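# Sort full boxes into the tote, return empty boxes

## Task

Every box in the room that has contents must end up fully inside the tote, and every box that is empty must go back onto the desk it belongs to. It only counts if these positions hold without the robot supporting anything at the end, and the robot must not tip over or be left leaning.

## Robot and tools

The robot is a Hello Robot Stretch 3, which has a single arm. It has a two-wheeled base that cannot drive sideways, a lift that moves the arm up and down a mast, and a telescoping arm that reaches out to the robot's right. To carry the gripper forward or back, you drive the base. The base footprint is 0.33 m long and 0.34 m wide. A turn in place pivots about the point midway between the drive wheels, 0.05 m behind the front edge. With the arm retracted and the wrist folded, a turn sweeps a radius of 0.28 m. An unfolded, level gripper reaches beyond that circle.

Frames. In the base frame the origin is on the floor between the drive wheels, x points forward, y left and z up. hand_pose is reported in this frame, at the point where the closed fingertips meet. With the wrist joints at zero, that frame's x points up, its y points back along the arm toward the mast, and its z points to the robot's rear. The odometry frame is the base frame as it was at the start of the scene. base_odometry counts wheel rotation only, so wheel slip shows up as travel. Heading runs from -3.142 to 3.142, positive to the left.

execute_actions. The argument "actions" is a list holding one action, or an empty list, which just reports state and images. An action can contain "base", "joints", optional "contact_limits", or a combination. Everything in the action starts at once.
- "base" holds exactly one command, and both are offsets from the base's last reported position. {"translate_m": d} drives straight, forward positive, with d from -1 to 1 m. {"rotate_rad": d} turns in place, left/counter-clockwise positive, with d from -3.2 to 3.2.
- "joints" gives absolute targets by name. lift_m runs 0 to 1.1 (arm height). arm_m runs 0 to 0.52 (extension). wrist_yaw_rad runs -1.345 to 4.42: 0 points along the arm, positive swings toward the front, and 3.0 folds the gripper over the base. wrist_pitch_rad runs -1.57 to 0.451: 0 is level and negative tips the fingers down. wrist_roll_rad runs -2.911 to 2.911, and 0 leaves the fingers side by side. gripper_m runs -0.089 to 0.179, wider when higher; the actual fingertip gap is about 0.007 smaller when nearly shut, about 0.025 smaller when wide, and 0 below 0.007. head_pan_rad runs -3.953 to 1.73: 0 looks ahead, positive looks left, -1.57 looks along the arm. head_tilt_rad runs -1.53 to 0.419, negative looks down.
- "contact_limits" accepts only arm_m, as a motor effort percentage from 1 to 100. The arm motion stops (contact_stop) when its effort reaches that value, or its negative when retracting. Lower values are gentler, but a value that is too low stops the arm immediately.
- "cameras" is an optional list chosen from head_camera, nav_camera, wrist_camera or all. Leaving it out or passing null means all cameras; [] means none.
A joint or the base that an action leaves out may keep pushing toward its earlier target. An unknown key or an out-of-range number rejects the whole call, and nothing moves. Each action is capped at 15 s.

wait takes seconds from 0 to 10 and returns state and images. zoom_image takes a camera and a region [x0,y0,x1,y1] in pixels, at most 504x504, and crops that camera's latest full image. finished_scene takes scene (1 or 2), ends that scene permanently and reports success.

Results. base_status and joint_status are "done", "off_target" (resting away from the target and possibly still pushing), "contact_stop", "time_out" or "torque_fault". After the last three, the target is dropped. An arm or lift that contact-stopped goes slack until it is commanded again, and a loaded slack lift can sink. on_its_own lists uncommanded behaviour; "held at" there is a target, not a position. motor_effort is a percentage, positive toward higher values, with the peak in brackets. It has a fixed bias plus noise. A rest effort reported as out of range suggests the joint is loaded or pressing on something. base_tilt is in degrees, with forward and right positive and a fixed bias of up to about 4. turned_by_wheels and turned_by_imu give the turn since the last result. lidar_m has 12 sectors of 30 degrees: the 1st is ahead, counting counter-clockwise, so the 4th is left, the 7th behind and the 10th right. It scans 0.17 m above the floor over 0.15 to 12 m. "-" means nothing was seen; it misses glass and thin legs, and the robot can block some sectors. wrist_depth_mm and head_depth_mm are 7x7 grids of median depth in mm, with "-" for invalid cells. The head image is sideways.

Speed. The base only goes fast with the arm stowed: lift_m < 0.30, arm_m < 0.03 and wrist_yaw_rad > 2.54. Otherwise it is limited to 0.10 m/s and 0.63 rad/s. Fold or unfold the wrist only with lift_m between 0.32 and 0.95, wrist_pitch_rad at -0.4 and roll near 0. Once folded, the lift can go down to 0.25. When yaw is below -0.4, keep pitch at -0.5 or lower.

Gripping. To grip, command gripper_m below the object's width. To release, command at least 0.02 above the value where the fingers first touched. Neither the reading nor "done" confirms that something is held; check the images. To re-squeeze, send a different value.

Things to avoid. Pushing the arm against a fixed object with the gripper higher than about 0.45 m can tip the robot, and pushing a second time after a stop makes that more likely. Driving while the gripper holds or presses on something immovable can also tip it. Snagging on furniture can tip it, especially while reversing; if that happens, reverse the last move in small steps. If base_tilt shows a lean, pull the gripper free and lower the lift to about 0.2. Wrist servos shut off for 10 s after sustained strain. Avoid drops, slams and hard shoves. The simulation keeps running while you think, and occasional disturbances can nudge loose objects. The task must be met with nothing held before you call finished_scene.

Each tool is called as name(argument=value, ...), one argument or row to a line, values as JSON.

## Session

execute_actions(
  actions=[],
)

Scene clock: 0.00 s.
base_odometry: x=+0.000 y=+0.000 heading=+0.000 (m, m, rad; odometry frame)
turned_by_wheels: +0.000 (rad since the last result)
turned_by_imu: +0.000 (rad since the last result)
base_tilt: forward=+0.0 right=+0.8 (deg)
lidar_m: 0.79 0.80 1.02 2.20 1.52 1.02 0.95 0.96 1.22 1.53 1.21 0.85
head_depth_mm: 771 776 778 784 786 791 795 / 759 764 767 772 773 779 782 / 748 752 755 759 763 767 771 / 738 741 744 748 751 756 760 / 727 732 734 736 740 745 748 / 716 719 723 726 730 733 736 / 706 709 713 718 720 723 728
base_status: not commanded
joint_positions: lift_m=+0.350 arm_m=+0.000 wrist_yaw_rad=+3.078 wrist_pitch_rad=-0.432 wrist_roll_rad=+0.000 gripper_m=+0.037 head_pan_rad=-0.020 head_tilt_rad=-0.021
joint_status: not commanded
motor_effort: left_wheel=+0 right_wheel=+0 lift_m=+35 arm_m=+0 wrist_yaw_rad=+1 wrist_pitch_rad=+6 wrist_roll_rad=+0 gripper_m=+0 head_pan_rad=+0 head_tilt_rad=+1 (%)
hand_pose: x=-0.0071 y=+0.0777 z=+0.3592 quat_wxyz=(+0.174, +0.695, +0.130, +0.686) (m; base frame)
wrist_depth_mm: - - - - - - 783 / - - - - - - 798 / - - - - - - 806 / 851 845 - 841 847 860 787 / 682 689 682 695 682 683 689 / 576 571 576 571 599 584 578 / 492 510 - - 484 497 498
pictures: head_camera (sideways: a quarter turn clockwise sets it upright), nav_camera (sideways: a quarter turn counterclockwise sets it upright), wrist_camera
Images, in order (width x height): head_camera 896x504, nav_camera 672x504, wrist_camera 644x364.

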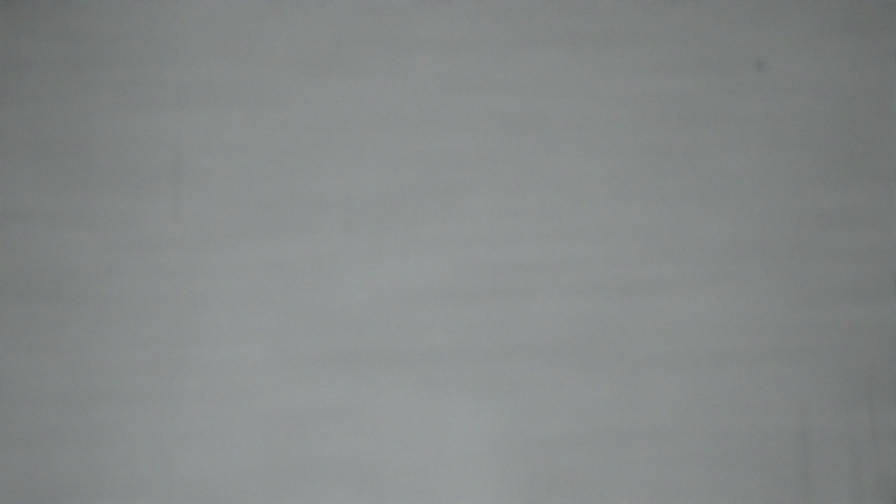

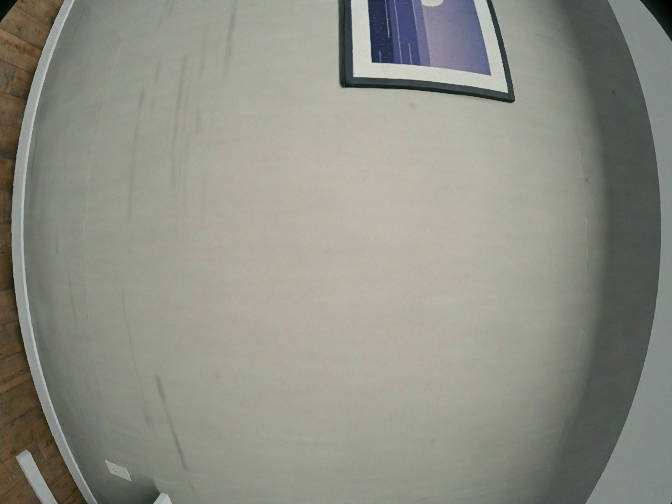

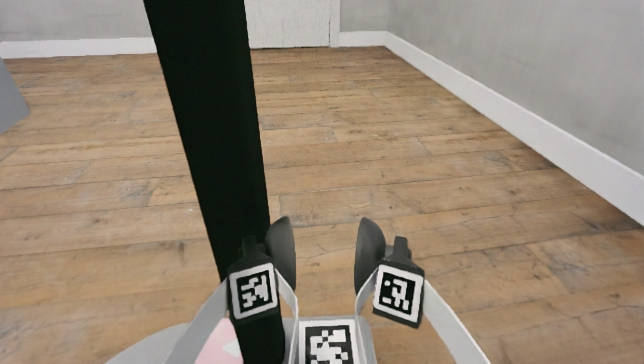

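Look around with the head.

execute_actions(
  actions=[
    {"joints":{"head_pan_rad":1.5,"head_tilt_rad":-0.6}},
  ],
  cameras=["head_camera","nav_camera"],
)

execute_actions(
  actions=[
    {"joints":{"head_pan_rad":-1.57,"head_tilt_rad":-0.6}},
  ],
  cameras=["head_camera","nav_camera"],
)

execute_actions(
  actions=[
    {"joints":{"head_pan_rad":-3.1,"head_tilt_rad":-0.6}},
  ],
  cameras=["head_camera","nav_camera"],
)

Scene clock: 3.73 s.
base_odometry: x=+0.000 y=+0.000 heading=+0.000 (m, m, rad; odometry frame)
turned_by_wheels: +0.000 (rad since the last result)
turned_by_imu: +0.000 (rad since the last result)
base_tilt: forward=+0.1 right=+0.9 (deg)
lidar_m: 0.79 0.80 1.02 2.19 1.52 1.02 0.95 0.96 1.22 1.53 1.21 0.85
head_depth_mm: 1430 1482 1551 1615 1653 1485 1256 / 1756 1853 1954 2053 1802 1477 1257 / 1984 2179 2391 2294 1798 1479 1254 / 1941 2124 2385 2298 1796 1478 1258 / 1891 2076 2312 2292 1798 1477 1253 / 1862 2033 2266 2300 1806 1479 1256 / 1827 2010 2208 2286 1800 1477 1285
base_status: not commanded
joint_positions: lift_m=+0.350 arm_m=+0.000 wrist_yaw_rad=+3.078 wrist_pitch_rad=-0.432 wrist_roll_rad=+0.000 gripper_m=+0.037 head_pan_rad=+1.493 head_tilt_rad=-0.592
joint_status: all done
motor_effort: left_wheel=+0(0) right_wheel=+0(0) lift_m=+35(35) arm_m=+0(0) wrist_yaw_rad=+1(0) wrist_pitch_rad=+6(6) wrist_roll_rad=+0(0) gripper_m=+1(0) head_pan_rad=+5(62) head_tilt_rad=-3(24) (%)
hand_pose: x=-0.0071 y=+0.0777 z=+0.3592 quat_wxyz=(+0.174, +0.695, +0.130, +0.686) (m; base frame)
wrist_depth_mm: - - - - - - 794 / - - - - - - 814 / - - - - - - 816 / 845 854 - 855 866 848 799 / 685 682 695 686 691 685 694 / 576 577 576 572 597 572 581 / 490 509 - - 486 502 502
pictures: head_camera (sideways: a quarter turn clockwise sets it upright), nav_camera (sideways: a quarter turn counterclockwise sets it upright)
camera_calibration (this result's frames):
head_camera: T_world_to_cam=[[-0.064318, -0.595044, -0.801115, 1.06653], [-0.994276, 0.106837, 0.000470407, 0.00560768], [0.0853092, 0.79656, -0.59851, 0.739855], [0, 0, 0, 1]] pos_world=[0.011056, 0.0446926, 1.29722]
nav_camera: T_world_to_cam=[[0.0461531, 0.57615, 0.81604, -1.02352], [0.99871, -0.0439313, -0.0254676, 0.0796983], [0.0211765, 0.816163, -0.577434, 0.709125], [0, 0, 0, 1]] pos_world=[-0.0473734, 0.0144428, 1.24674]
Images, in order (width x height): head_camera 896x504, nav_camera 672x504.

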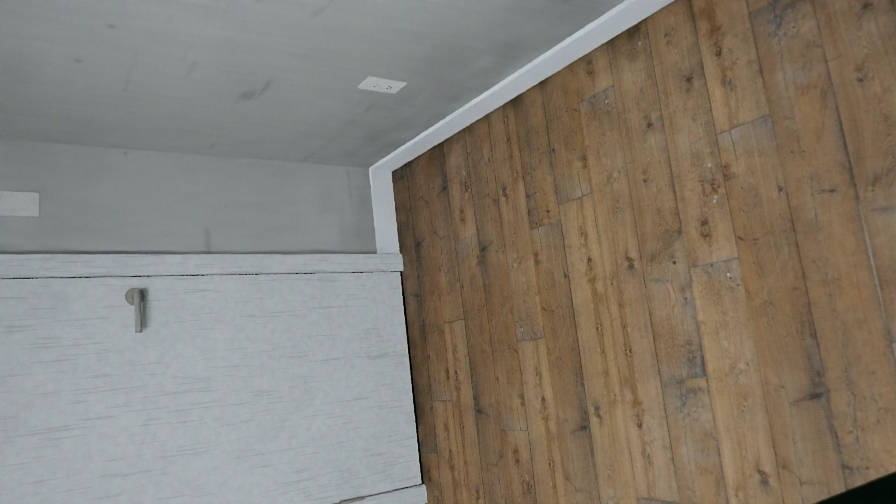

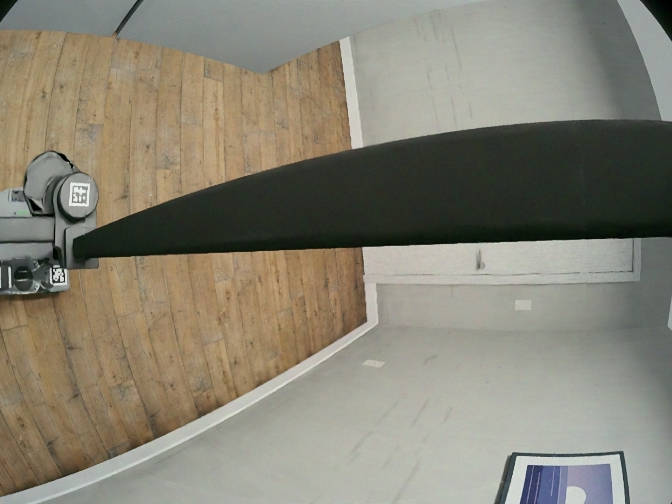

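Scene clock: 5.67 s.
base_odometry: x=+0.000 y=+0.000 heading=+0.000 (m, m, rad; odometry frame)
turned_by_wheels: +0.000 (rad since the last result)
turned_by_imu: +0.000 (rad since the last result)
base_tilt: forward=+0.0 right=+0.9 (deg)
lidar_m: 0.79 0.80 1.02 2.20 1.52 1.02 0.95 0.96 1.22 1.53 1.20 0.85
head_depth_mm: 1342 1487 1406 1025 1740 1485 1259 / 1331 1470 1406 1023 1799 1481 1264 / 1320 1456 1405 1021 1790 1485 1257 / 1305 1433 1409 1024 1751 1478 1255 / 1290 1422 1404 1023 1746 1485 1257 / 1278 1413 1402 1020 1746 1473 1259 / 1266 1385 1406 1021 1748 1482 1254
base_status: not commanded
joint_positions: lift_m=+0.350 arm_m=+0.000 wrist_yaw_rad=+3.078 wrist_pitch_rad=-0.432 wrist_roll_rad=+0.000 gripper_m=+0.037 head_pan_rad=-1.563 head_tilt_rad=-0.593
joint_status: all done
motor_effort: left_wheel=+0(0) right_wheel=+1(0) lift_m=+35(35) arm_m=+0(1) wrist_yaw_rad=+0(1) wrist_pitch_rad=+6(6) wrist_roll_rad=+0(0) gripper_m=+0(0) head_pan_rad=-4(60) head_tilt_rad=-3(3) (%)
hand_pose: x=-0.0071 y=+0.0777 z=+0.3592 quat_wxyz=(+0.174, +0.695, +0.130, +0.686) (m; base frame)
wrist_depth_mm: - - - - - - 781 / - - - - - - 799 / - - - - - - 813 / 855 845 - 849 857 853 791 / 683 696 687 698 705 689 692 / 574 582 577 574 594 573 583 / 490 506 - - 480 496 499
pictures: head_camera (sideways: a quarter turn clockwise sets it upright), nav_camera (sideways: a quarter turn counterclockwise sets it upright)
camera_calibration (this result's frames):
head_camera: T_world_to_cam=[[0.0129288, 0.598605, -0.80094, 1.06583], [0.99978, -0.0209754, 0.000461915, -0.00654505], [-0.0165235, -0.80077, -0.598744, 0.740781], [0, 0, 0, 1]] pos_world=[0.00500407, -0.0449518, 1.29721]
nav_camera: T_world_to_cam=[[0.00354473, -0.578223, 0.815871, -1.02304], [-0.99879, -0.0420718, -0.0254776, 0.091896], [0.0490569, -0.814793, -0.577672, 0.709266], [0, 0, 0, 1]] pos_world=[0.0606169, -0.00977671, 1.24674]
Images, in order (width x height): head_camera 896x504, nav_camera 672x504.

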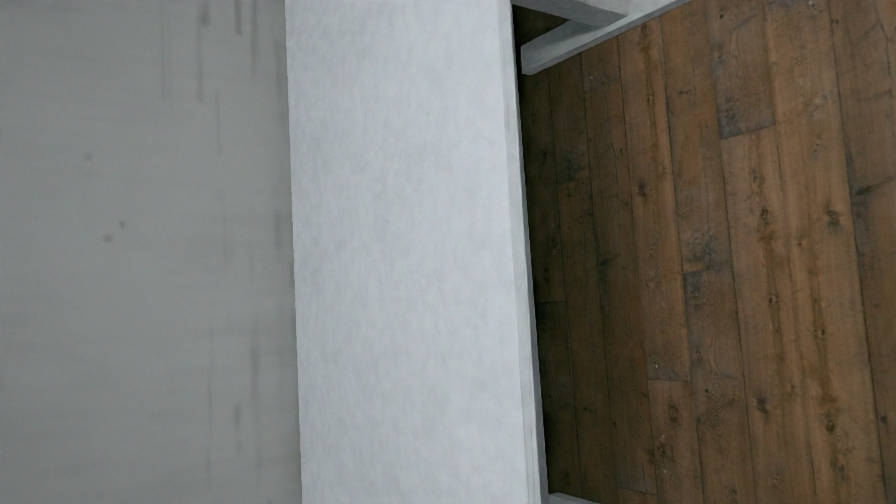

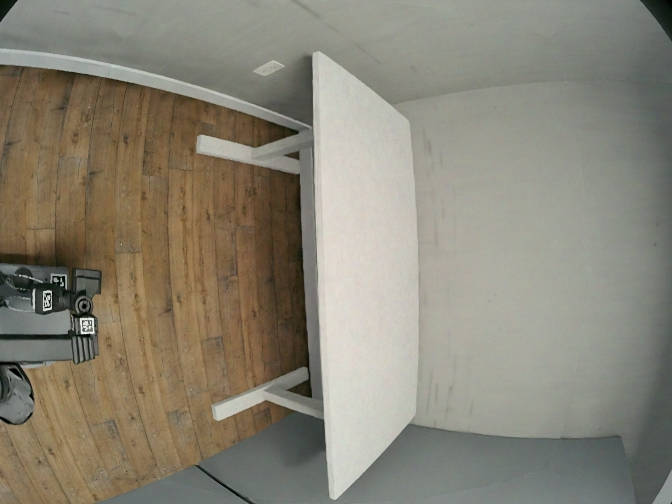

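Scene clock: 6.97 s.
base_odometry: x=+0.000 y=+0.000 heading=+0.000 (m, m, rad; odometry frame)
turned_by_wheels: +0.000 (rad since the last result)
turned_by_imu: +0.000 (rad since the last result)
base_tilt: forward=+0.0 right=+0.8 (deg)
lidar_m: 0.79 0.80 1.02 2.20 1.51 1.01 0.95 0.96 1.22 1.53 1.21 0.85
head_depth_mm: 819 899 1016 1131 1301 1435 1255 / 804 887 991 1129 1307 1436 1259 / 800 882 985 1110 1271 1427 1259 / 793 876 976 1099 1258 1407 1261 / 788 872 968 1087 1246 1416 1254 / 785 864 960 1080 1233 1412 1255 / 778 854 950 1067 1214 1385 1260
base_status: not commanded
joint_positions: lift_m=+0.350 arm_m=+0.000 wrist_yaw_rad=+3.078 wrist_pitch_rad=-0.432 wrist_roll_rad=+0.000 gripper_m=+0.037 head_pan_rad=-3.093 head_tilt_rad=-0.593
joint_status: all done
motor_effort: left_wheel=+0(0) right_wheel=+0(0) lift_m=+36(35) arm_m=+0(0) wrist_yaw_rad=+1(1) wrist_pitch_rad=+6(6) wrist_roll_rad=+0(0) gripper_m=+0(0) head_pan_rad=-4(62) head_tilt_rad=-3(2) (%)
hand_pose: x=-0.0071 y=+0.0777 z=+0.3592 quat_wxyz=(+0.174, +0.695, +0.130, +0.686) (m; base frame)
wrist_depth_mm: - - - - - - 787 / - - - - - - 806 / - - - - - - 808 / 866 851 - 853 863 846 789 / 679 690 684 706 690 694 686 / 576 567 573 580 604 576 578 / 494 508 - - 479 497 499
pictures: head_camera (sideways: a quarter turn clockwise sets it upright), nav_camera (sideways: a quarter turn counterclockwise sets it upright)
camera_calibration (this result's frames):
head_camera: T_world_to_cam=[[0.598661, 0.0114993, -0.80092, 1.06223], [0.0198212, -0.999803, 0.000460926, -0.000565994], [-0.800757, -0.0161511, -0.598771, 0.745601], [0, 0, 0, 1]] pos_world=[-0.038859, -0.000738455, 1.29721]
nav_camera: T_world_to_cam=[[-0.577625, -0.0271278, 0.815851, -1.01947], [-0.0827746, 0.996243, -0.0254787, 0.0863098], [-0.812095, -0.082249, -0.5777, 0.714555], [0, 0, 0, 1]] pos_world=[-0.00144303, -0.0548701, 1.24674]
Images, in order (width x height): head_camera 896x504, nav_camera 672x504.

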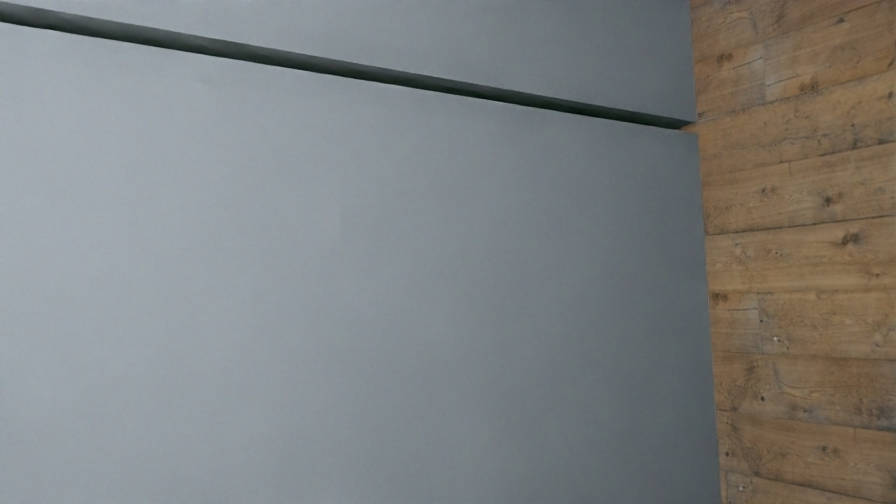

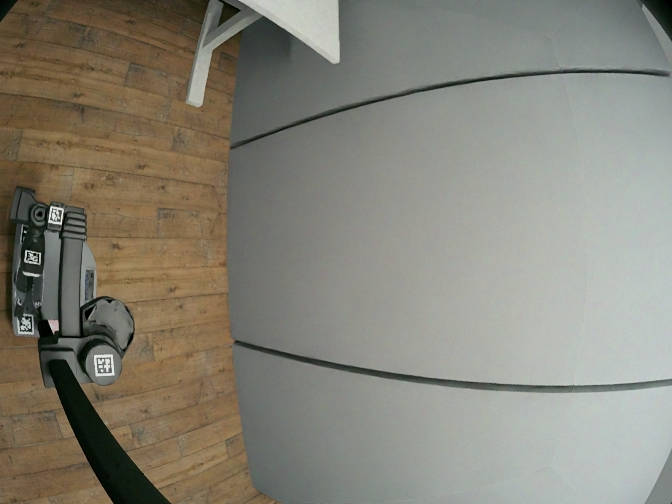

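execute_actions(
  actions=[
    {"base":{"rotate_rad":1.57},"joints":{"head_pan_rad":0,"head_tilt_rad":-0.5}},
  ],
  cameras=[],
)

execute_actions(
  actions=[
    {"base":{"translate_m":1.0}},
  ],
  cameras=[],
)

execute_actions(
  actions=[
    {"base":{"translate_m":0.5},"joints":{"head_pan_rad":1.5}},
  ],
  cameras=["head_camera","nav_camera"],
)

Scene clock: 14.50 s.
base_odometry: x=+0.000 y=+0.000 heading=+1.570 (m, m, rad; odometry frame)
turned_by_wheels: +1.570 (rad since the last result)
turned_by_imu: +1.553 (rad since the last result)
base_tilt: forward=+0.0 right=+0.9 (deg)
lidar_m: 2.16 1.53 1.02 0.95 0.96 1.22 1.53 1.21 0.85 0.79 0.80 1.01
head_depth_mm: 1673 1718 1754 1785 1833 1586 1319 / 1935 2094 2254 2335 1975 1579 1319 / 1921 2097 2313 2489 1969 1582 1323 / 1898 2058 2241 2426 1988 1590 1323 / 1871 2030 2219 2404 1980 1587 1322 / 1865 2000 2192 2379 1963 1590 1325 / 1827 1973 2162 2353 1986 1584 1321
base_status: done
joint_positions: lift_m=+0.350 arm_m=+0.000 wrist_yaw_rad=+3.078 wrist_pitch_rad=-0.432 wrist_roll_rad=+0.000 gripper_m=+0.037 head_pan_rad=-0.007 head_tilt_rad=-0.507
joint_status: all done
motor_effort: left_wheel=-2(4) right_wheel=+2(4) lift_m=+35(35) arm_m=+0(1) wrist_yaw_rad=+0(1) wrist_pitch_rad=+6(6) wrist_roll_rad=+0(0) gripper_m=+0(0) head_pan_rad=+5(62) head_tilt_rad=+2(10) (%)
hand_pose: x=-0.0071 y=+0.0777 z=+0.3592 quat_wxyz=(+0.174, +0.695, +0.130, +0.686) (m; base frame)
wrist_depth_mm: 812 842 894 915 964 - - / 890 898 983 - - - - / 966 995 - - - - - / 857 856 - 843 868 855 849 / 679 691 691 700 683 689 693 / 582 580 573 588 601 574 576 / 494 507 - - 482 490 496
pictures: none
No camera images: the call's "cameras" was empty. Leave "cameras" out to get every camera's image.

Scene clock: 25.73 s.
base_odometry: x=+0.001 y=+1.000 heading=+1.570 (m, m, rad; odometry frame)
turned_by_wheels: +0.000 (rad since the last result)
turned_by_imu: +0.000 (rad since the last result)
base_tilt: forward=+0.0 right=+0.8 (deg)
lidar_m: 1.23 1.24 1.61 1.06 1.07 1.36 2.21 1.09 0.73 0.68 0.69 0.87
head_depth_mm: 1087 1186 1304 1426 1561 1537 1324 / 1074 1170 1283 1429 1592 1579 1319 / 1033 1124 1238 1367 1548 1580 1322 / 1029 1122 1234 1353 1509 1584 1316 / 1020 1106 1209 1333 1481 1591 1321 / 1008 1091 1189 1311 1464 1557 1324 / 991 1077 1179 1292 1440 1547 1321
base_status: done
joint_positions: lift_m=+0.350 arm_m=+0.000 wrist_yaw_rad=+3.078 wrist_pitch_rad=-0.432 wrist_roll_rad=+0.000 gripper_m=+0.037 head_pan_rad=-0.007 head_tilt_rad=-0.507
joint_status: not commanded
motor_effort: left_wheel=-2(3) right_wheel=+2(5) lift_m=+35(35) arm_m=+0(1) wrist_yaw_rad=+0(0) wrist_pitch_rad=+6(7) wrist_roll_rad=+0(0) gripper_m=+0(1) head_pan_rad=+6(6) head_tilt_rad=+2(2) (%)
hand_pose: x=-0.0071 y=+0.0777 z=+0.3592 quat_wxyz=(+0.174, +0.695, +0.130, +0.686) (m; base frame)
wrist_depth_mm: 911 949 - - - - - / 970 - - - - - - / - - - - - - - / 848 846 - 860 844 848 853 / 690 690 694 694 685 688 688 / 566 575 584 581 592 580 585 / 493 509 - - 489 498 502
pictures: none
No camera images: the call's "cameras" was empty. Leave "cameras" out to get every camera's image.

Scene clock: 31.97 s.
base_odometry: x=+0.002 y=+1.500 heading=+1.570 (m, m, rad; odometry frame)
turned_by_wheels: +0.000 (rad since the last result)
turned_by_imu: +0.000 (rad since the last result)
base_tilt: forward=+0.0 right=+0.9 (deg)
lidar_m: 0.73 0.74 0.92 1.45 1.14 1.43 2.61 1.00 0.67 0.62 0.63 0.80
head_depth_mm: 1349 1395 1448 1499 1572 1536 1319 / 1664 1748 1819 1901 1871 1587 1322 / 2148 2257 2461 2424 1975 1591 1325 / 3126 3395 3484 2630 1975 1587 1323 / 3561 3840 3669 2645 1975 1593 1325 / 3485 3724 3906 2648 1984 1583 1324 / 3403 3619 3897 2300 1491 1461 1324
base_status: done
joint_positions: lift_m=+0.350 arm_m=+0.000 wrist_yaw_rad=+3.078 wrist_pitch_rad=-0.432 wrist_roll_rad=+0.000 gripper_m=+0.037 head_pan_rad=+1.493 head_tilt_rad=-0.507
joint_status: all done
motor_effort: left_wheel=-2(3) right_wheel=+2(6) lift_m=+35(35) arm_m=+0(0) wrist_yaw_rad=+2(1) wrist_pitch_rad=+6(6) wrist_roll_rad=+0(0) gripper_m=+0(0) head_pan_rad=+6(63) head_tilt_rad=+2(2) (%)
hand_pose: x=-0.0071 y=+0.0777 z=+0.3592 quat_wxyz=(+0.174, +0.695, +0.130, +0.686) (m; base frame)
wrist_depth_mm: 953 986 - - - - 751 / - - - - - - 731 / - - - - - - 763 / 843 852 - 862 856 847 768 / 688 698 695 694 696 684 689 / 576 572 577 585 592 584 585 / 492 507 - - 481 499 496
pictures: head_camera (sideways: a quarter turn clockwise sets it upright), nav_camera (sideways: a quarter turn counterclockwise sets it upright)
camera_calibration (this result's frames):
head_camera: T_world_to_cam=[[-0.0588085, -0.524808, -0.849187, 1.12917], [-0.994291, 0.106659, 0.00294071, 0.00239153], [0.0890302, 0.844512, -0.528085, 0.648209], [0, 0, 0, 1]] pos_world=[0.0110724, 0.0449217, 1.30118]
nav_camera: T_world_to_cam=[[0.0405509, 0.504718, 0.862331, -1.08385], [0.998871, -0.0418576, -0.0224726, 0.0758008], [0.0247527, 0.862269, -0.505846, 0.615964], [0, 0, 0, 1]] pos_world=[-0.0470109, 0.019085, 1.24792]
Images, in order (width x height): head_camera 896x504, nav_camera 672x504.

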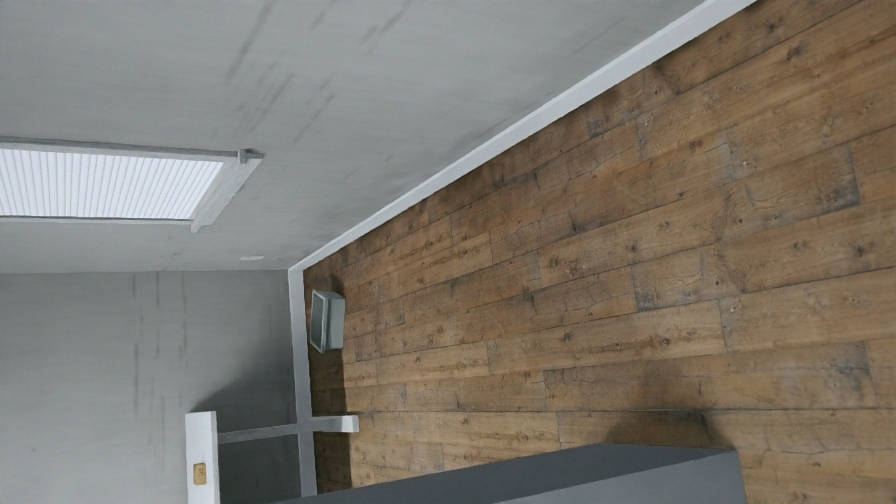

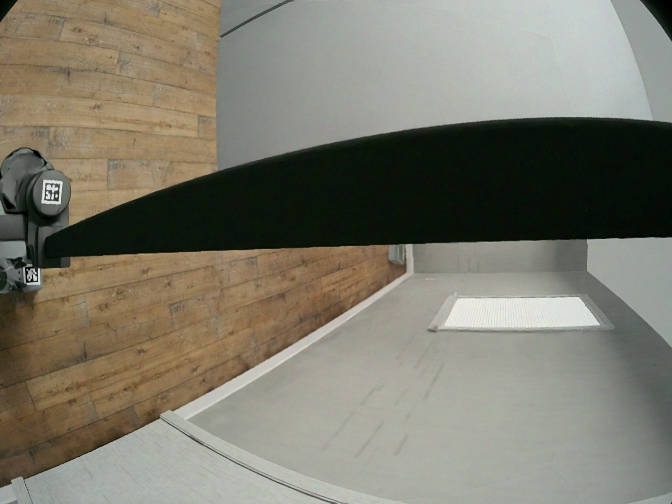

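execute_actions(
  actions=[
    {"base":{"rotate_rad":1.6},"joints":{"head_pan_rad":0.3,"head_tilt_rad":-0.5}},
  ],
  cameras=[],
)

execute_actions(
  actions=[
    {"base":{"translate_m":1.0}},
  ],
  cameras=[],
)

execute_actions(
  actions=[
    {"base":{"translate_m":0.9},"joints":{"head_pan_rad":0.9,"head_tilt_rad":-0.5}},
  ],
  cameras=["head_camera","nav_camera"],
)

Scene clock: 38.37 s.
base_odometry: x=+0.002 y=+1.500 heading=-3.114 (m, m, rad; odometry frame)
turned_by_wheels: +1.600 (rad since the last result)
turned_by_imu: +1.583 (rad since the last result)
base_tilt: forward=+0.0 right=+0.9 (deg)
lidar_m: 1.22 1.14 1.46 2.61 0.97 0.66 0.62 0.63 0.77 0.73 0.74 0.98
head_depth_mm: 3436 3708 3835 2617 1967 1577 1322 / 3527 3743 3932 2636 1981 1586 1317 / 3437 3738 3672 2496 1966 1585 1319 / 956 1045 1151 1272 1428 1542 1321 / 961 1048 1148 1275 1431 1540 1322 / 981 1069 1183 1307 1465 1586 1320 / 1002 1094 1204 1339 1512 1585 1325
base_status: done
joint_positions: lift_m=+0.350 arm_m=+0.000 wrist_yaw_rad=+3.078 wrist_pitch_rad=-0.432 wrist_roll_rad=+0.000 gripper_m=+0.037 head_pan_rad=+0.307 head_tilt_rad=-0.507
joint_status: all done
motor_effort: left_wheel=-2(5) right_wheel=+2(5) lift_m=+36(35) arm_m=+0(0) wrist_yaw_rad=+0(0) wrist_pitch_rad=+6(6) wrist_roll_rad=+0(0) gripper_m=+0(0) head_pan_rad=-4(61) head_tilt_rad=+2(2) (%)
hand_pose: x=-0.0071 y=+0.0777 z=+0.3592 quat_wxyz=(+0.174, +0.695, +0.130, +0.686) (m; base frame)
wrist_depth_mm: 862 - - - - - - / 863 - - - - - - / 845 - - - - - - / 795 872 - 843 854 844 861 / 688 681 694 688 676 695 701 / 572 581 579 578 595 579 582 / 495 510 - - 490 494 498
pictures: none
No camera images: the call's "cameras" was empty. Leave "cameras" out to get every camera's image.

Scene clock: 49.60 s.
base_odometry: x=-0.998 y=+1.472 heading=-3.114 (m, m, rad; odometry frame)
turned_by_wheels: +0.000 (rad since the last result)
turned_by_imu: +0.000 (rad since the last result)
base_tilt: forward=+0.0 right=+0.8 (deg)
lidar_m: 1.97 0.46 0.32 0.36 2.51 1.72 1.61 1.01 0.71 0.67 0.68 0.88
head_depth_mm: 2594 2818 3042 2576 1977 1578 1319 / 2646 2849 3101 2610 1972 1589 1322 / 2683 2850 3152 2641 1981 1587 1320 / 2745 2911 3269 2652 1965 1587 1322 / 2783 2961 3294 2615 1979 1593 1320 / 2830 3045 3357 2609 1905 846 872 / 2853 2466 567 589 614 638 669
base_status: done
joint_positions: lift_m=+0.350 arm_m=+0.000 wrist_yaw_rad=+3.078 wrist_pitch_rad=-0.432 wrist_roll_rad=+0.000 gripper_m=+0.037 head_pan_rad=+0.307 head_tilt_rad=-0.507
joint_status: not commanded
motor_effort: left_wheel=-2(3) right_wheel=+1(4) lift_m=+35(35) arm_m=+0(0) wrist_yaw_rad=+1(1) wrist_pitch_rad=+6(6) wrist_roll_rad=+0(0) gripper_m=+0(1) head_pan_rad=-5(4) head_tilt_rad=+2(2) (%)
hand_pose: x=-0.0071 y=+0.0777 z=+0.3592 quat_wxyz=(+0.174, +0.695, +0.130, +0.686) (m; base frame)
wrist_depth_mm: - - - 978 331 326 340 / - - - - 364 364 376 / - - - 985 393 402 422 / 854 850 - 817 447 458 479 / 690 680 693 683 493 528 561 / 584 579 579 580 552 569 578 / 494 516 - - 487 493 501
pictures: none
No camera images: the call's "cameras" was empty. Leave "cameras" out to get every camera's image.

Scene clock: 59.83 s.
base_odometry: x=-1.898 y=+1.447 heading=-3.114 (m, m, rad; odometry frame)
turned_by_wheels: +0.000 (rad since the last result)
turned_by_imu: +0.000 (rad since the last result)
base_tilt: forward=+0.0 right=+0.8 (deg)
lidar_m: 1.76 1.84 2.38 2.22 0.49 0.49 2.51 0.92 0.63 0.59 0.60 0.78
head_depth_mm: 2138 2300 1898 2521 1975 1580 1322 / 2339 2443 2219 2609 1968 1583 1318 / 2510 2704 2414 2570 1968 1584 1317 / 2729 2977 3238 2626 1970 1581 1323 / 3034 3322 3546 2669 1981 1585 1326 / 3217 3476 3651 2614 1986 1583 1320 / 3011 3190 3394 2615 1970 1583 1319
base_status: done
joint_positions: lift_m=+0.350 arm_m=+0.000 wrist_yaw_rad=+3.078 wrist_pitch_rad=-0.432 wrist_roll_rad=+0.000 gripper_m=+0.037 head_pan_rad=+0.893 head_tilt_rad=-0.507
joint_status: all done
motor_effort: left_wheel=-2(3) right_wheel=+2(5) lift_m=+35(35) arm_m=+0(1) wrist_yaw_rad=+1(2) wrist_pitch_rad=+6(6) wrist_roll_rad=+0(0) gripper_m=+0(0) head_pan_rad=+6(51) head_tilt_rad=+2(2) (%)
hand_pose: x=-0.0071 y=+0.0777 z=+0.3592 quat_wxyz=(+0.174, +0.695, +0.130, +0.686) (m; base frame)
wrist_depth_mm: - - - - - - - / - - - - - - - / 416 940 - - - - - / 450 751 - 845 832 850 856 / 495 620 685 691 688 695 691 / 546 567 571 583 592 569 577 / 496 511 - - 488 498 493
pictures: head_camera (sideways: a quarter turn clockwise sets it upright), nav_camera (sideways: a quarter turn counterclockwise sets it upright)
camera_calibration (this result's frames):
head_camera: T_world_to_cam=[[-0.34481, -0.399895, -0.849229, 1.13097], [-0.760421, 0.649424, 0.00294302, 0.000961895], [0.550333, 0.646786, -0.528016, 0.645307], [0, 0, 0, 1]] pos_world=[0.0355676, 0.0342689, 1.30118]
nav_camera: T_world_to_cam=[[0.318397, 0.393622, 0.862372, -1.0856], [0.80079, -0.598524, -0.0224697, 0.0770053], [0.507306, 0.697733, -0.505777, 0.612931], [0, 0, 0, 1]] pos_world=[-0.0269568, 0.0457425, 1.24792]
Images, in order (width x height): head_camera 896x504, nav_camera 672x504.

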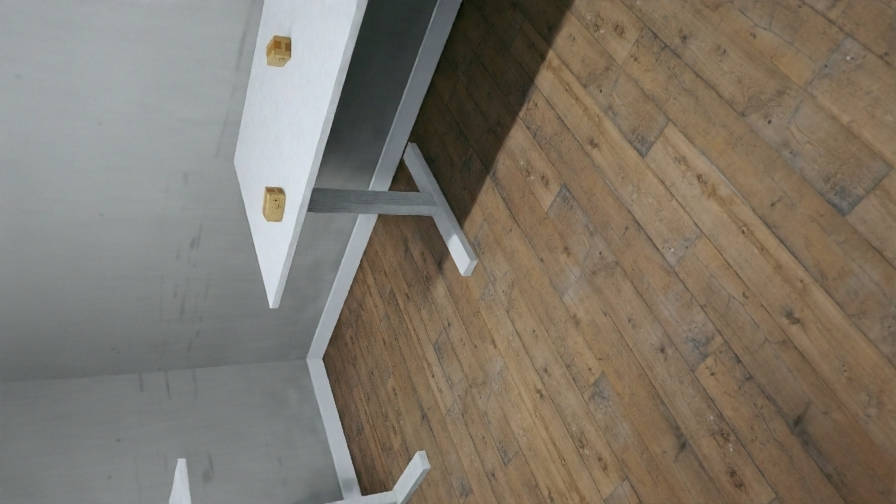

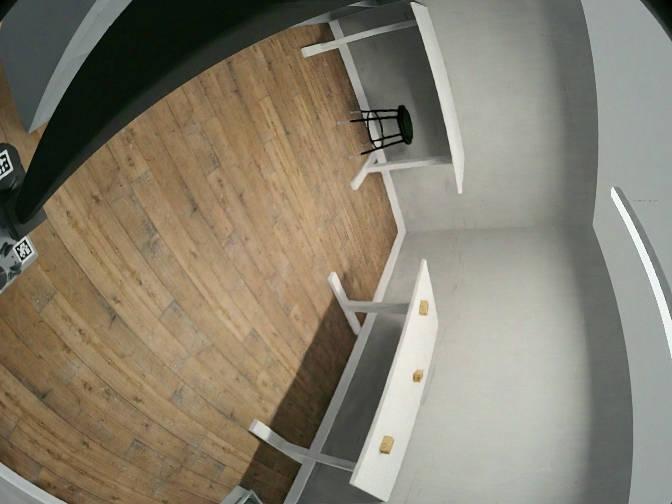

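execute_actions(
  actions=[
    {"base":{"translate_m":0.5},"joints":{"head_pan_rad":1.5,"head_tilt_rad":-0.35}},
  ],
  cameras=["head_camera","nav_camera"],
)

execute_actions(
  actions=[
    {"joints":{"head_pan_rad":0.45,"head_tilt_rad":-0.45}},
  ],
  cameras=["head_camera"],
)

execute_actions(
  actions=[
    {"joints":{"head_pan_rad":-3.9,"head_tilt_rad":-0.45}},
  ],
  cameras=["head_camera","nav_camera"],
)

Scene clock: 69.57 s.
base_odometry: x=-2.398 y=+1.433 heading=-3.114 (m, m, rad; odometry frame)
turned_by_wheels: +0.000 (rad since the last result)
turned_by_imu: +0.000 (rad since the last result)
base_tilt: forward=+0.0 right=+0.8 (deg)
lidar_m: 1.63 1.36 2.07 2.61 1.53 0.92 1.24 0.86 0.58 0.55 0.56 0.72
head_depth_mm: 2974 3156 3349 3324 2401 1828 1470 / 2909 3111 3333 3472 2424 1836 1475 / 2869 3052 3224 3377 2397 1831 1473 / 2813 2988 3172 3298 2441 1844 1472 / 2749 2938 3135 3209 2465 1837 1474 / 2747 2901 3072 3244 2461 1837 1478 / 2694 2838 3014 3166 2450 1848 1475
base_status: done
joint_positions: lift_m=+0.350 arm_m=+0.000 wrist_yaw_rad=+3.078 wrist_pitch_rad=-0.432 wrist_roll_rad=+0.000 gripper_m=+0.037 head_pan_rad=+1.493 head_tilt_rad=-0.360
joint_status: all done
motor_effort: left_wheel=-2(3) right_wheel=+1(5) lift_m=+36(35) arm_m=+0(1) wrist_yaw_rad=+0(1) wrist_pitch_rad=+6(6) wrist_roll_rad=+0(0) gripper_m=+0(0) head_pan_rad=+6(51) head_tilt_rad=+3(11) (%)
hand_pose: x=-0.0071 y=+0.0777 z=+0.3592 quat_wxyz=(+0.174, +0.695, +0.130, +0.686) (m; base frame)
wrist_depth_mm: - - - - - - - / - - - - - - - / - - - - - - - / 854 863 - 850 864 851 850 / 674 682 691 680 697 699 689 / 577 572 580 577 603 582 579 / 490 510 - - 482 499 498
pictures: head_camera (sideways: a quarter turn clockwise sets it upright), nav_camera (sideways: a quarter turn counterclockwise sets it upright)
camera_calibration (this result's frames):
head_camera: T_world_to_cam=[[-0.0486216, -0.394714, -0.917516, 1.21824], [-0.994354, 0.105869, 0.00714897, -0.00308775], [0.0943144, 0.912684, -0.397633, 0.478433], [0, 0, 0, 1]] pos_world=[0.0110391, 0.0445233, 1.30801]
nav_camera: T_world_to_cam=[[0.0302328, 0.372931, 0.927367, -1.16863], [0.999099, -0.0389087, -0.0169246, 0.0685802], [0.0297709, 0.927043, -0.373771, 0.444071], [0, 0, 0, 1]] pos_world=[-0.0464081, 0.0268121, 1.25089]
Images, in order (width x height): head_camera 896x504, nav_camera 672x504.

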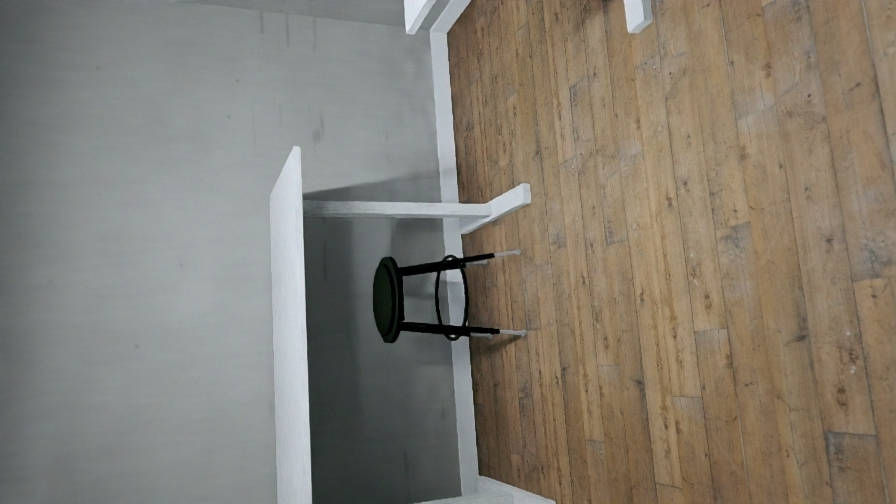

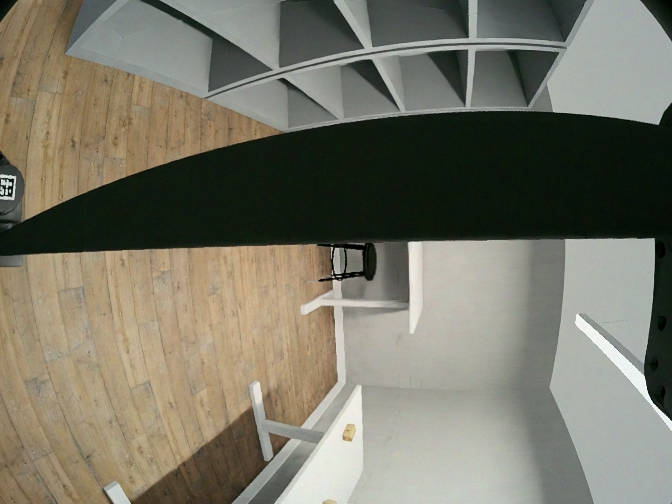

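Scene clock: 70.67 s.
base_odometry: x=-2.398 y=+1.433 heading=-3.114 (m, m, rad; odometry frame)
turned_by_wheels: +0.000 (rad since the last result)
turned_by_imu: +0.000 (rad since the last result)
base_tilt: forward=+0.0 right=+0.8 (deg)
lidar_m: 1.63 1.36 2.07 2.61 1.53 0.91 1.24 0.85 0.59 0.55 0.56 0.72
head_depth_mm: 1441 1545 1658 1787 1918 1681 1377 / 1486 1598 1708 1860 1988 1675 1379 / 1527 1652 1764 1411 1922 1672 1382 / 1588 1712 1830 1336 2123 1684 1373 / 1649 1776 1884 1323 2128 1679 1387 / 1710 1871 1978 1409 2149 1683 1374 / 1779 1929 2032 1501 2155 1678 1384
base_status: not commanded
joint_positions: lift_m=+0.350 arm_m=+0.000 wrist_yaw_rad=+3.078 wrist_pitch_rad=-0.432 wrist_roll_rad=+0.000 gripper_m=+0.037 head_pan_rad=+0.457 head_tilt_rad=-0.444
joint_status: all done
motor_effort: left_wheel=-2(2) right_wheel=+2(2) lift_m=+35(35) arm_m=+0(0) wrist_yaw_rad=+1(1) wrist_pitch_rad=+6(6) wrist_roll_rad=+0(0) gripper_m=+1(0) head_pan_rad=-5(61) head_tilt_rad=-3(8) (%)
hand_pose: x=-0.0071 y=+0.0777 z=+0.3592 quat_wxyz=(+0.174, +0.695, +0.130, +0.686) (m; base frame)
wrist_depth_mm: - - - - - - - / - - - - - - - / - - - - - - - / 843 852 - 839 865 864 860 / 677 687 682 708 690 681 692 / 580 571 572 570 594 574 580 / 492 513 - - 482 503 496
pictures: head_camera (sideways: a quarter turn clockwise sets it upright)
camera_calibration (this result's frames):
head_camera: T_world_to_cam=[[-0.432708, -0.19313, -0.880605, 1.17242], [-0.415605, 0.909533, 0.0047442, -0.00348673], [0.800023, 0.368036, -0.473828, 0.573277], [0, 0, 0, 1]] pos_world=[0.0472335, 0.0186143, 1.30409]
Images, in order (width x height): head_camera 896x504.

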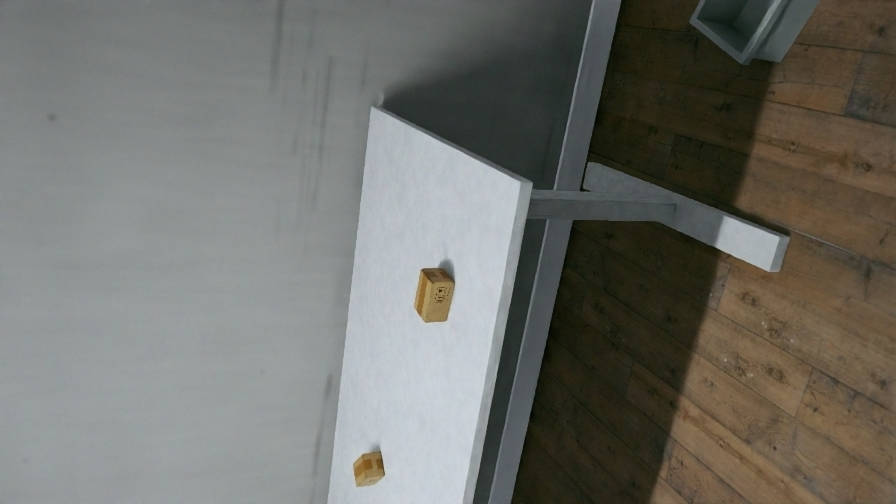

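Scene clock: 73.13 s.
base_odometry: x=-2.398 y=+1.433 heading=-3.114 (m, m, rad; odometry frame)
turned_by_wheels: +0.000 (rad since the last result)
turned_by_imu: +0.000 (rad since the last result)
base_tilt: forward=+0.1 right=+0.9 (deg)
lidar_m: 1.63 1.36 2.06 2.61 1.53 0.92 1.24 0.86 0.59 0.55 0.56 0.73
head_depth_mm: - - - - - - - / 1310 1398 1523 1712 - - - / 1331 1444 1535 1652 1844 1676 1375 / 1435 1565 1606 1748 1869 1637 1378 / 1452 1582 1437 1741 1440 1587 1381 / 1330 1441 1179 1596 1271 1587 1332 / 1229 1317 1177 1467 1042 1143 1307
base_status: not commanded
joint_positions: lift_m=+0.350 arm_m=+0.000 wrist_yaw_rad=+3.078 wrist_pitch_rad=-0.432 wrist_roll_rad=+0.000 gripper_m=+0.037 head_pan_rad=-3.893 head_tilt_rad=-0.445
joint_status: all done
motor_effort: left_wheel=-2(2) right_wheel=+1(1) lift_m=+35(35) arm_m=+0(0) wrist_yaw_rad=+0(1) wrist_pitch_rad=+6(6) wrist_roll_rad=+0(0) gripper_m=+0(0) head_pan_rad=-4(62) head_tilt_rad=-2(3) (%)
hand_pose: x=-0.0071 y=+0.0777 z=+0.3592 quat_wxyz=(+0.174, +0.695, +0.130, +0.686) (m; base frame)
wrist_depth_mm: - - - - - - - / - - - - - - - / - - - - - - - / 844 863 - 856 856 852 878 / 687 688 686 683 690 688 683 / 570 577 575 578 596 579 579 / 494 509 - - 482 502 506
pictures: head_camera (sideways: a quarter turn clockwise sets it upright), nav_camera (sideways: a quarter turn counterclockwise sets it upright)
camera_calibration (this result's frames):
head_camera: T_world_to_cam=[[0.334154, -0.336295, -0.880481, 1.16758], [-0.703125, -0.71105, 0.0047367, -0.00172309], [-0.627659, 0.617505, -0.474058, 0.582286], [0, 0, 0, 1]] pos_world=[-0.025888, 0.0318634, 1.30408]
nav_camera: T_world_to_cam=[[-0.329261, 0.308964, 0.89226, -1.12063], [0.654517, 0.755778, -0.0201749, 0.0749118], [-0.680584, 0.577356, -0.451071, 0.548994], [0, 0, 0, 1]] pos_world=[-0.0443739, -0.0273479, 1.24904]
Images, in order (width x height): head_camera 896x504, nav_camera 672x504.

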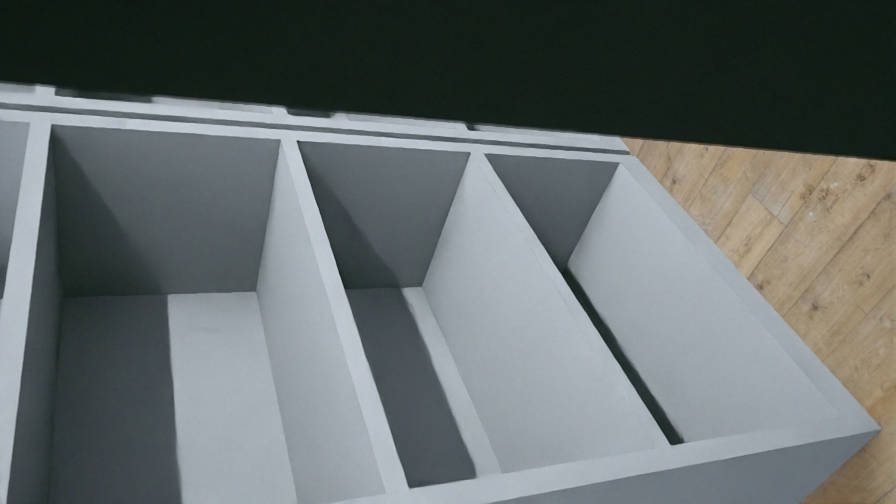

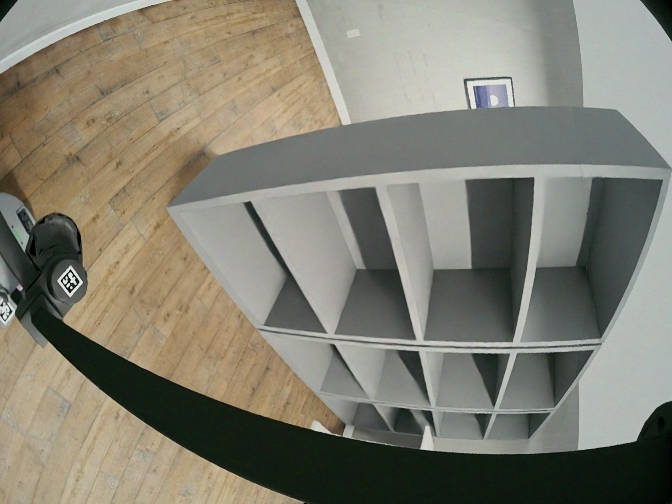

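execute_actions(
  actions=[
    {"base":{"translate_m":0.4}},
  ],
  cameras=[],
)

execute_actions(
  actions=[
    {"base":{"rotate_rad":1.56},"joints":{"lift_m":0.9,"wrist_pitch_rad":-0.4,"head_pan_rad":-1.57,"head_tilt_rad":-0.8}},
  ],
  cameras=[],
)

execute_actions(
  actions=[
    {"base":{"translate_m":0.5},"joints":{"wrist_yaw_rad":0,"gripper_m":0.17}},
  ],
)

Scene clock: 86.23 s.
base_odometry: x=-2.797 y=+1.422 heading=-3.114 (m, m, rad; odometry frame)
turned_by_wheels: +0.000 (rad since the last result)
turned_by_imu: -0.001 (rad since the last result)
base_tilt: forward=+0.0 right=+0.8 (deg)
lidar_m: 1.37 1.00 1.80 2.64 2.58 1.29 1.34 0.80 0.55 0.52 0.53 0.68
head_depth_mm: - - - - - - - / 2216 2381 2557 2695 - - - / 2311 2451 2616 2659 2149 1677 1376 / 1585 1701 1855 2017 2074 1691 1372 / 1594 1763 1919 1974 2031 1674 1380 / 1715 1855 2015 1873 2029 1680 1379 / 1611 1734 1812 1772 1958 1631 1378
base_status: done
joint_positions: lift_m=+0.350 arm_m=+0.000 wrist_yaw_rad=+3.078 wrist_pitch_rad=-0.432 wrist_roll_rad=+0.000 gripper_m=+0.037 head_pan_rad=-3.893 head_tilt_rad=-0.445
joint_status: not commanded
motor_effort: left_wheel=-2(4) right_wheel=+1(5) lift_m=+35(35) arm_m=+0(0) wrist_yaw_rad=+0(0) wrist_pitch_rad=+6(6) wrist_roll_rad=+0(0) gripper_m=+0(0) head_pan_rad=-5(5) head_tilt_rad=-2(2) (%)
hand_pose: x=-0.0071 y=+0.0777 z=+0.3592 quat_wxyz=(+0.174, +0.695, +0.130, +0.686) (m; base frame)
wrist_depth_mm: - - - - - - - / - - - - - - - / - - - - - - - / 852 850 - 859 846 884 864 / 696 688 697 690 698 684 680 / 575 575 586 571 597 576 574 / 498 513 - - 484 502 493
pictures: none
No camera images: the call's "cameras" was empty. Leave "cameras" out to get every camera's image.

Scene clock: 92.07 s.
base_odometry: x=-2.797 y=+1.422 heading=-1.554 (m, m, rad; odometry frame)
turned_by_wheels: +1.560 (rad since the last result)
turned_by_imu: +1.543 (rad since the last result)
base_tilt: forward=+0.0 right=+0.9 (deg)
lidar_m: 2.64 2.57 1.30 1.29 0.82 0.55 0.52 0.52 0.67 1.37 0.99 1.77
head_depth_mm: 1158 1198 1246 1284 - - 1161 / 1230 1402 1568 1697 - - 1160 / 1214 1388 1610 1783 1589 - - / 1205 1372 1586 1760 1494 - 1155 / 1189 1357 1570 1742 1562 - 1151 / 1178 1339 1540 1732 1549 1323 1154 / 1168 1301 1526 1697 1482 1312 1161
base_status: done
joint_positions: lift_m=+0.899 arm_m=+0.000 wrist_yaw_rad=+3.078 wrist_pitch_rad=-0.419 wrist_roll_rad=+0.000 gripper_m=+0.037 head_pan_rad=-1.577 head_tilt_rad=-0.790
joint_status: all done
motor_effort: left_wheel=-2(5) right_wheel=+2(6) lift_m=+54(56) arm_m=-1(1) wrist_yaw_rad=+0(1) wrist_pitch_rad=+8(10) wrist_roll_rad=+0(0) gripper_m=+0(0) head_pan_rad=+5(63) head_tilt_rad=-3(18) (%)
hand_pose: x=-0.0070 y=+0.0793 z=+0.9118 quat_wxyz=(+0.169, +0.696, +0.125, +0.687) (m; base frame)
wrist_depth_mm: 738 - - - - - - / 700 - - - - - - / 695 - - - - - - / 693 - - - - - - / 664 - - - - - - / 660 - - - - - - / 661 999 - - - - -
pictures: none
No camera images: the call's "cameras" was empty. Leave "cameras" out to get every camera's image.

Scene clock: 98.23 s.
base_odometry: x=-2.789 y=+0.922 heading=-1.554 (m, m, rad; odometry frame)
turned_by_wheels: +0.000 (rad since the last result)
turned_by_imu: +0.000 (rad since the last result)
base_tilt: forward=+0.0 right=+0.9 (deg)
lidar_m: 2.17 2.18 1.51 1.26 1.60 1.08 1.01 1.03 1.32 0.86 1.34 1.43
head_depth_mm: 1204 1377 1601 1766 - - - / 1186 1354 1569 1748 - - - / 1175 1326 1004 817 - - - / 1159 1244 971 812 - 1281 1138 / 1147 1234 969 793 1508 1313 1156 / 1133 1220 970 792 1477 1312 1161 / 1124 1203 967 792 1475 1309 1157
base_status: done
joint_positions: lift_m=+0.899 arm_m=+0.000 wrist_yaw_rad=+0.002 wrist_pitch_rad=-0.419 wrist_roll_rad=+0.000 gripper_m=+0.170 head_pan_rad=-1.577 head_tilt_rad=-0.790
joint_status: all done
motor_effort: left_wheel=-2(3) right_wheel=+2(4) lift_m=+54(54) arm_m=+0(0) wrist_yaw_rad=-2(3) wrist_pitch_rad=+8(7) wrist_roll_rad=+0(0) gripper_m=+1(86) head_pan_rad=+6(6) head_tilt_rad=-4(4) (%)
hand_pose: x=-0.0212 y=-0.3689 z=+0.9118 quat_wxyz=(+0.692, +0.148, -0.691, -0.147) (m; base frame)
wrist_depth_mm: 935 952 960 985 - - 989 / 1000 - - - - - - / 726 738 744 755 - - - / 561 560 519 564 - - - / 450 466 458 451 475 - - / 389 402 402 993 - - 999 / - - - - - - 993
pictures: head_camera (sideways: a quarter turn clockwise sets it upright), nav_camera (sideways: a quarter turn counterclockwise sets it upright), wrist_camera
camera_calibration (this result's frames):
head_camera: T_world_to_cam=[[0.0223436, 0.743953, -0.667858, 0.892324], [0.999383, -0.0347204, -0.00524154, 0.000882018], [-0.0270878, -0.667329, -0.74427, 0.930132], [0, 0, 0, 1]] pos_world=[0.00437605, -0.0431126, 1.28822]
nav_camera: T_world_to_cam=[[-0.00560239, -0.727134, 0.686473, -0.854333], [-0.999252, -0.0221964, -0.0316661, 0.0999482], [0.0382627, -0.686137, -0.726465, 0.902875], [0, 0, 0, 1]] pos_world=[0.0605407, 0.000500406, 1.24555]
wrist_camera: T_world_to_cam=[[-0.999948, 0.00563391, -0.00855698, -0.0134729], [0.0102436, 0.564184, -0.825585, 1.00005], [0.000176442, -0.82563, -0.564212, 0.373781], [0, 0, 0, 1]] pos_world=[-0.0237823, -0.255532, 1.0364]
Images, in order (width x height): head_camera 896x504, nav_camera 672x504, wrist_camera 644x364.

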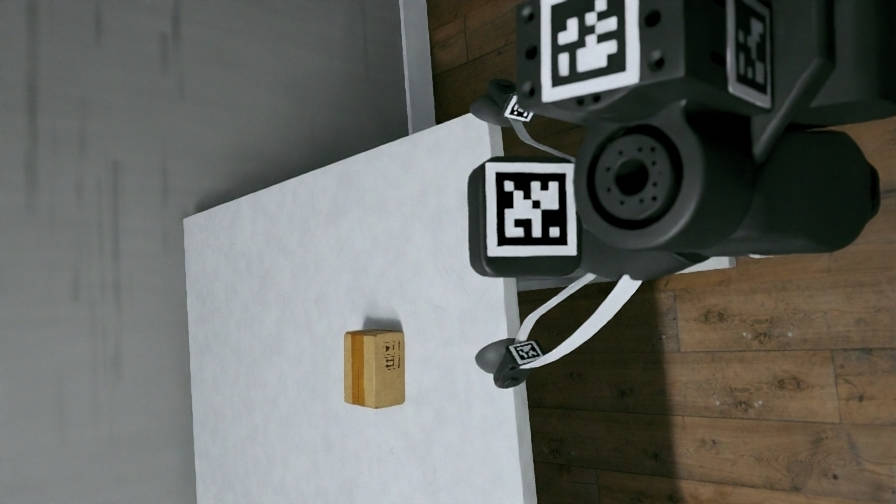

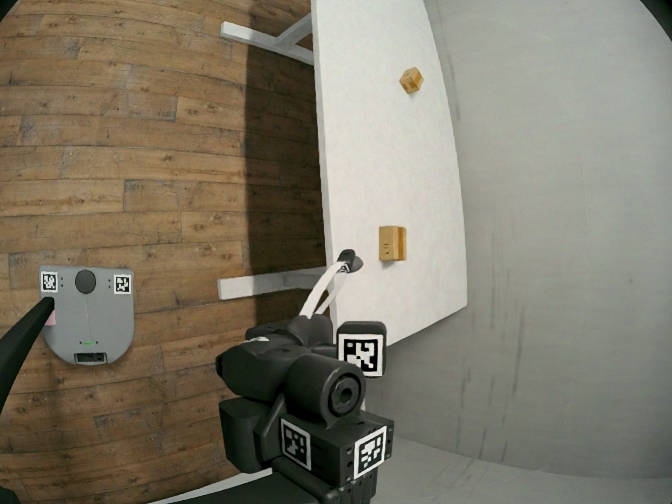

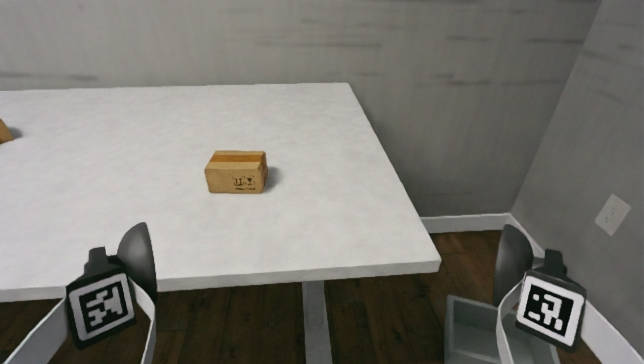

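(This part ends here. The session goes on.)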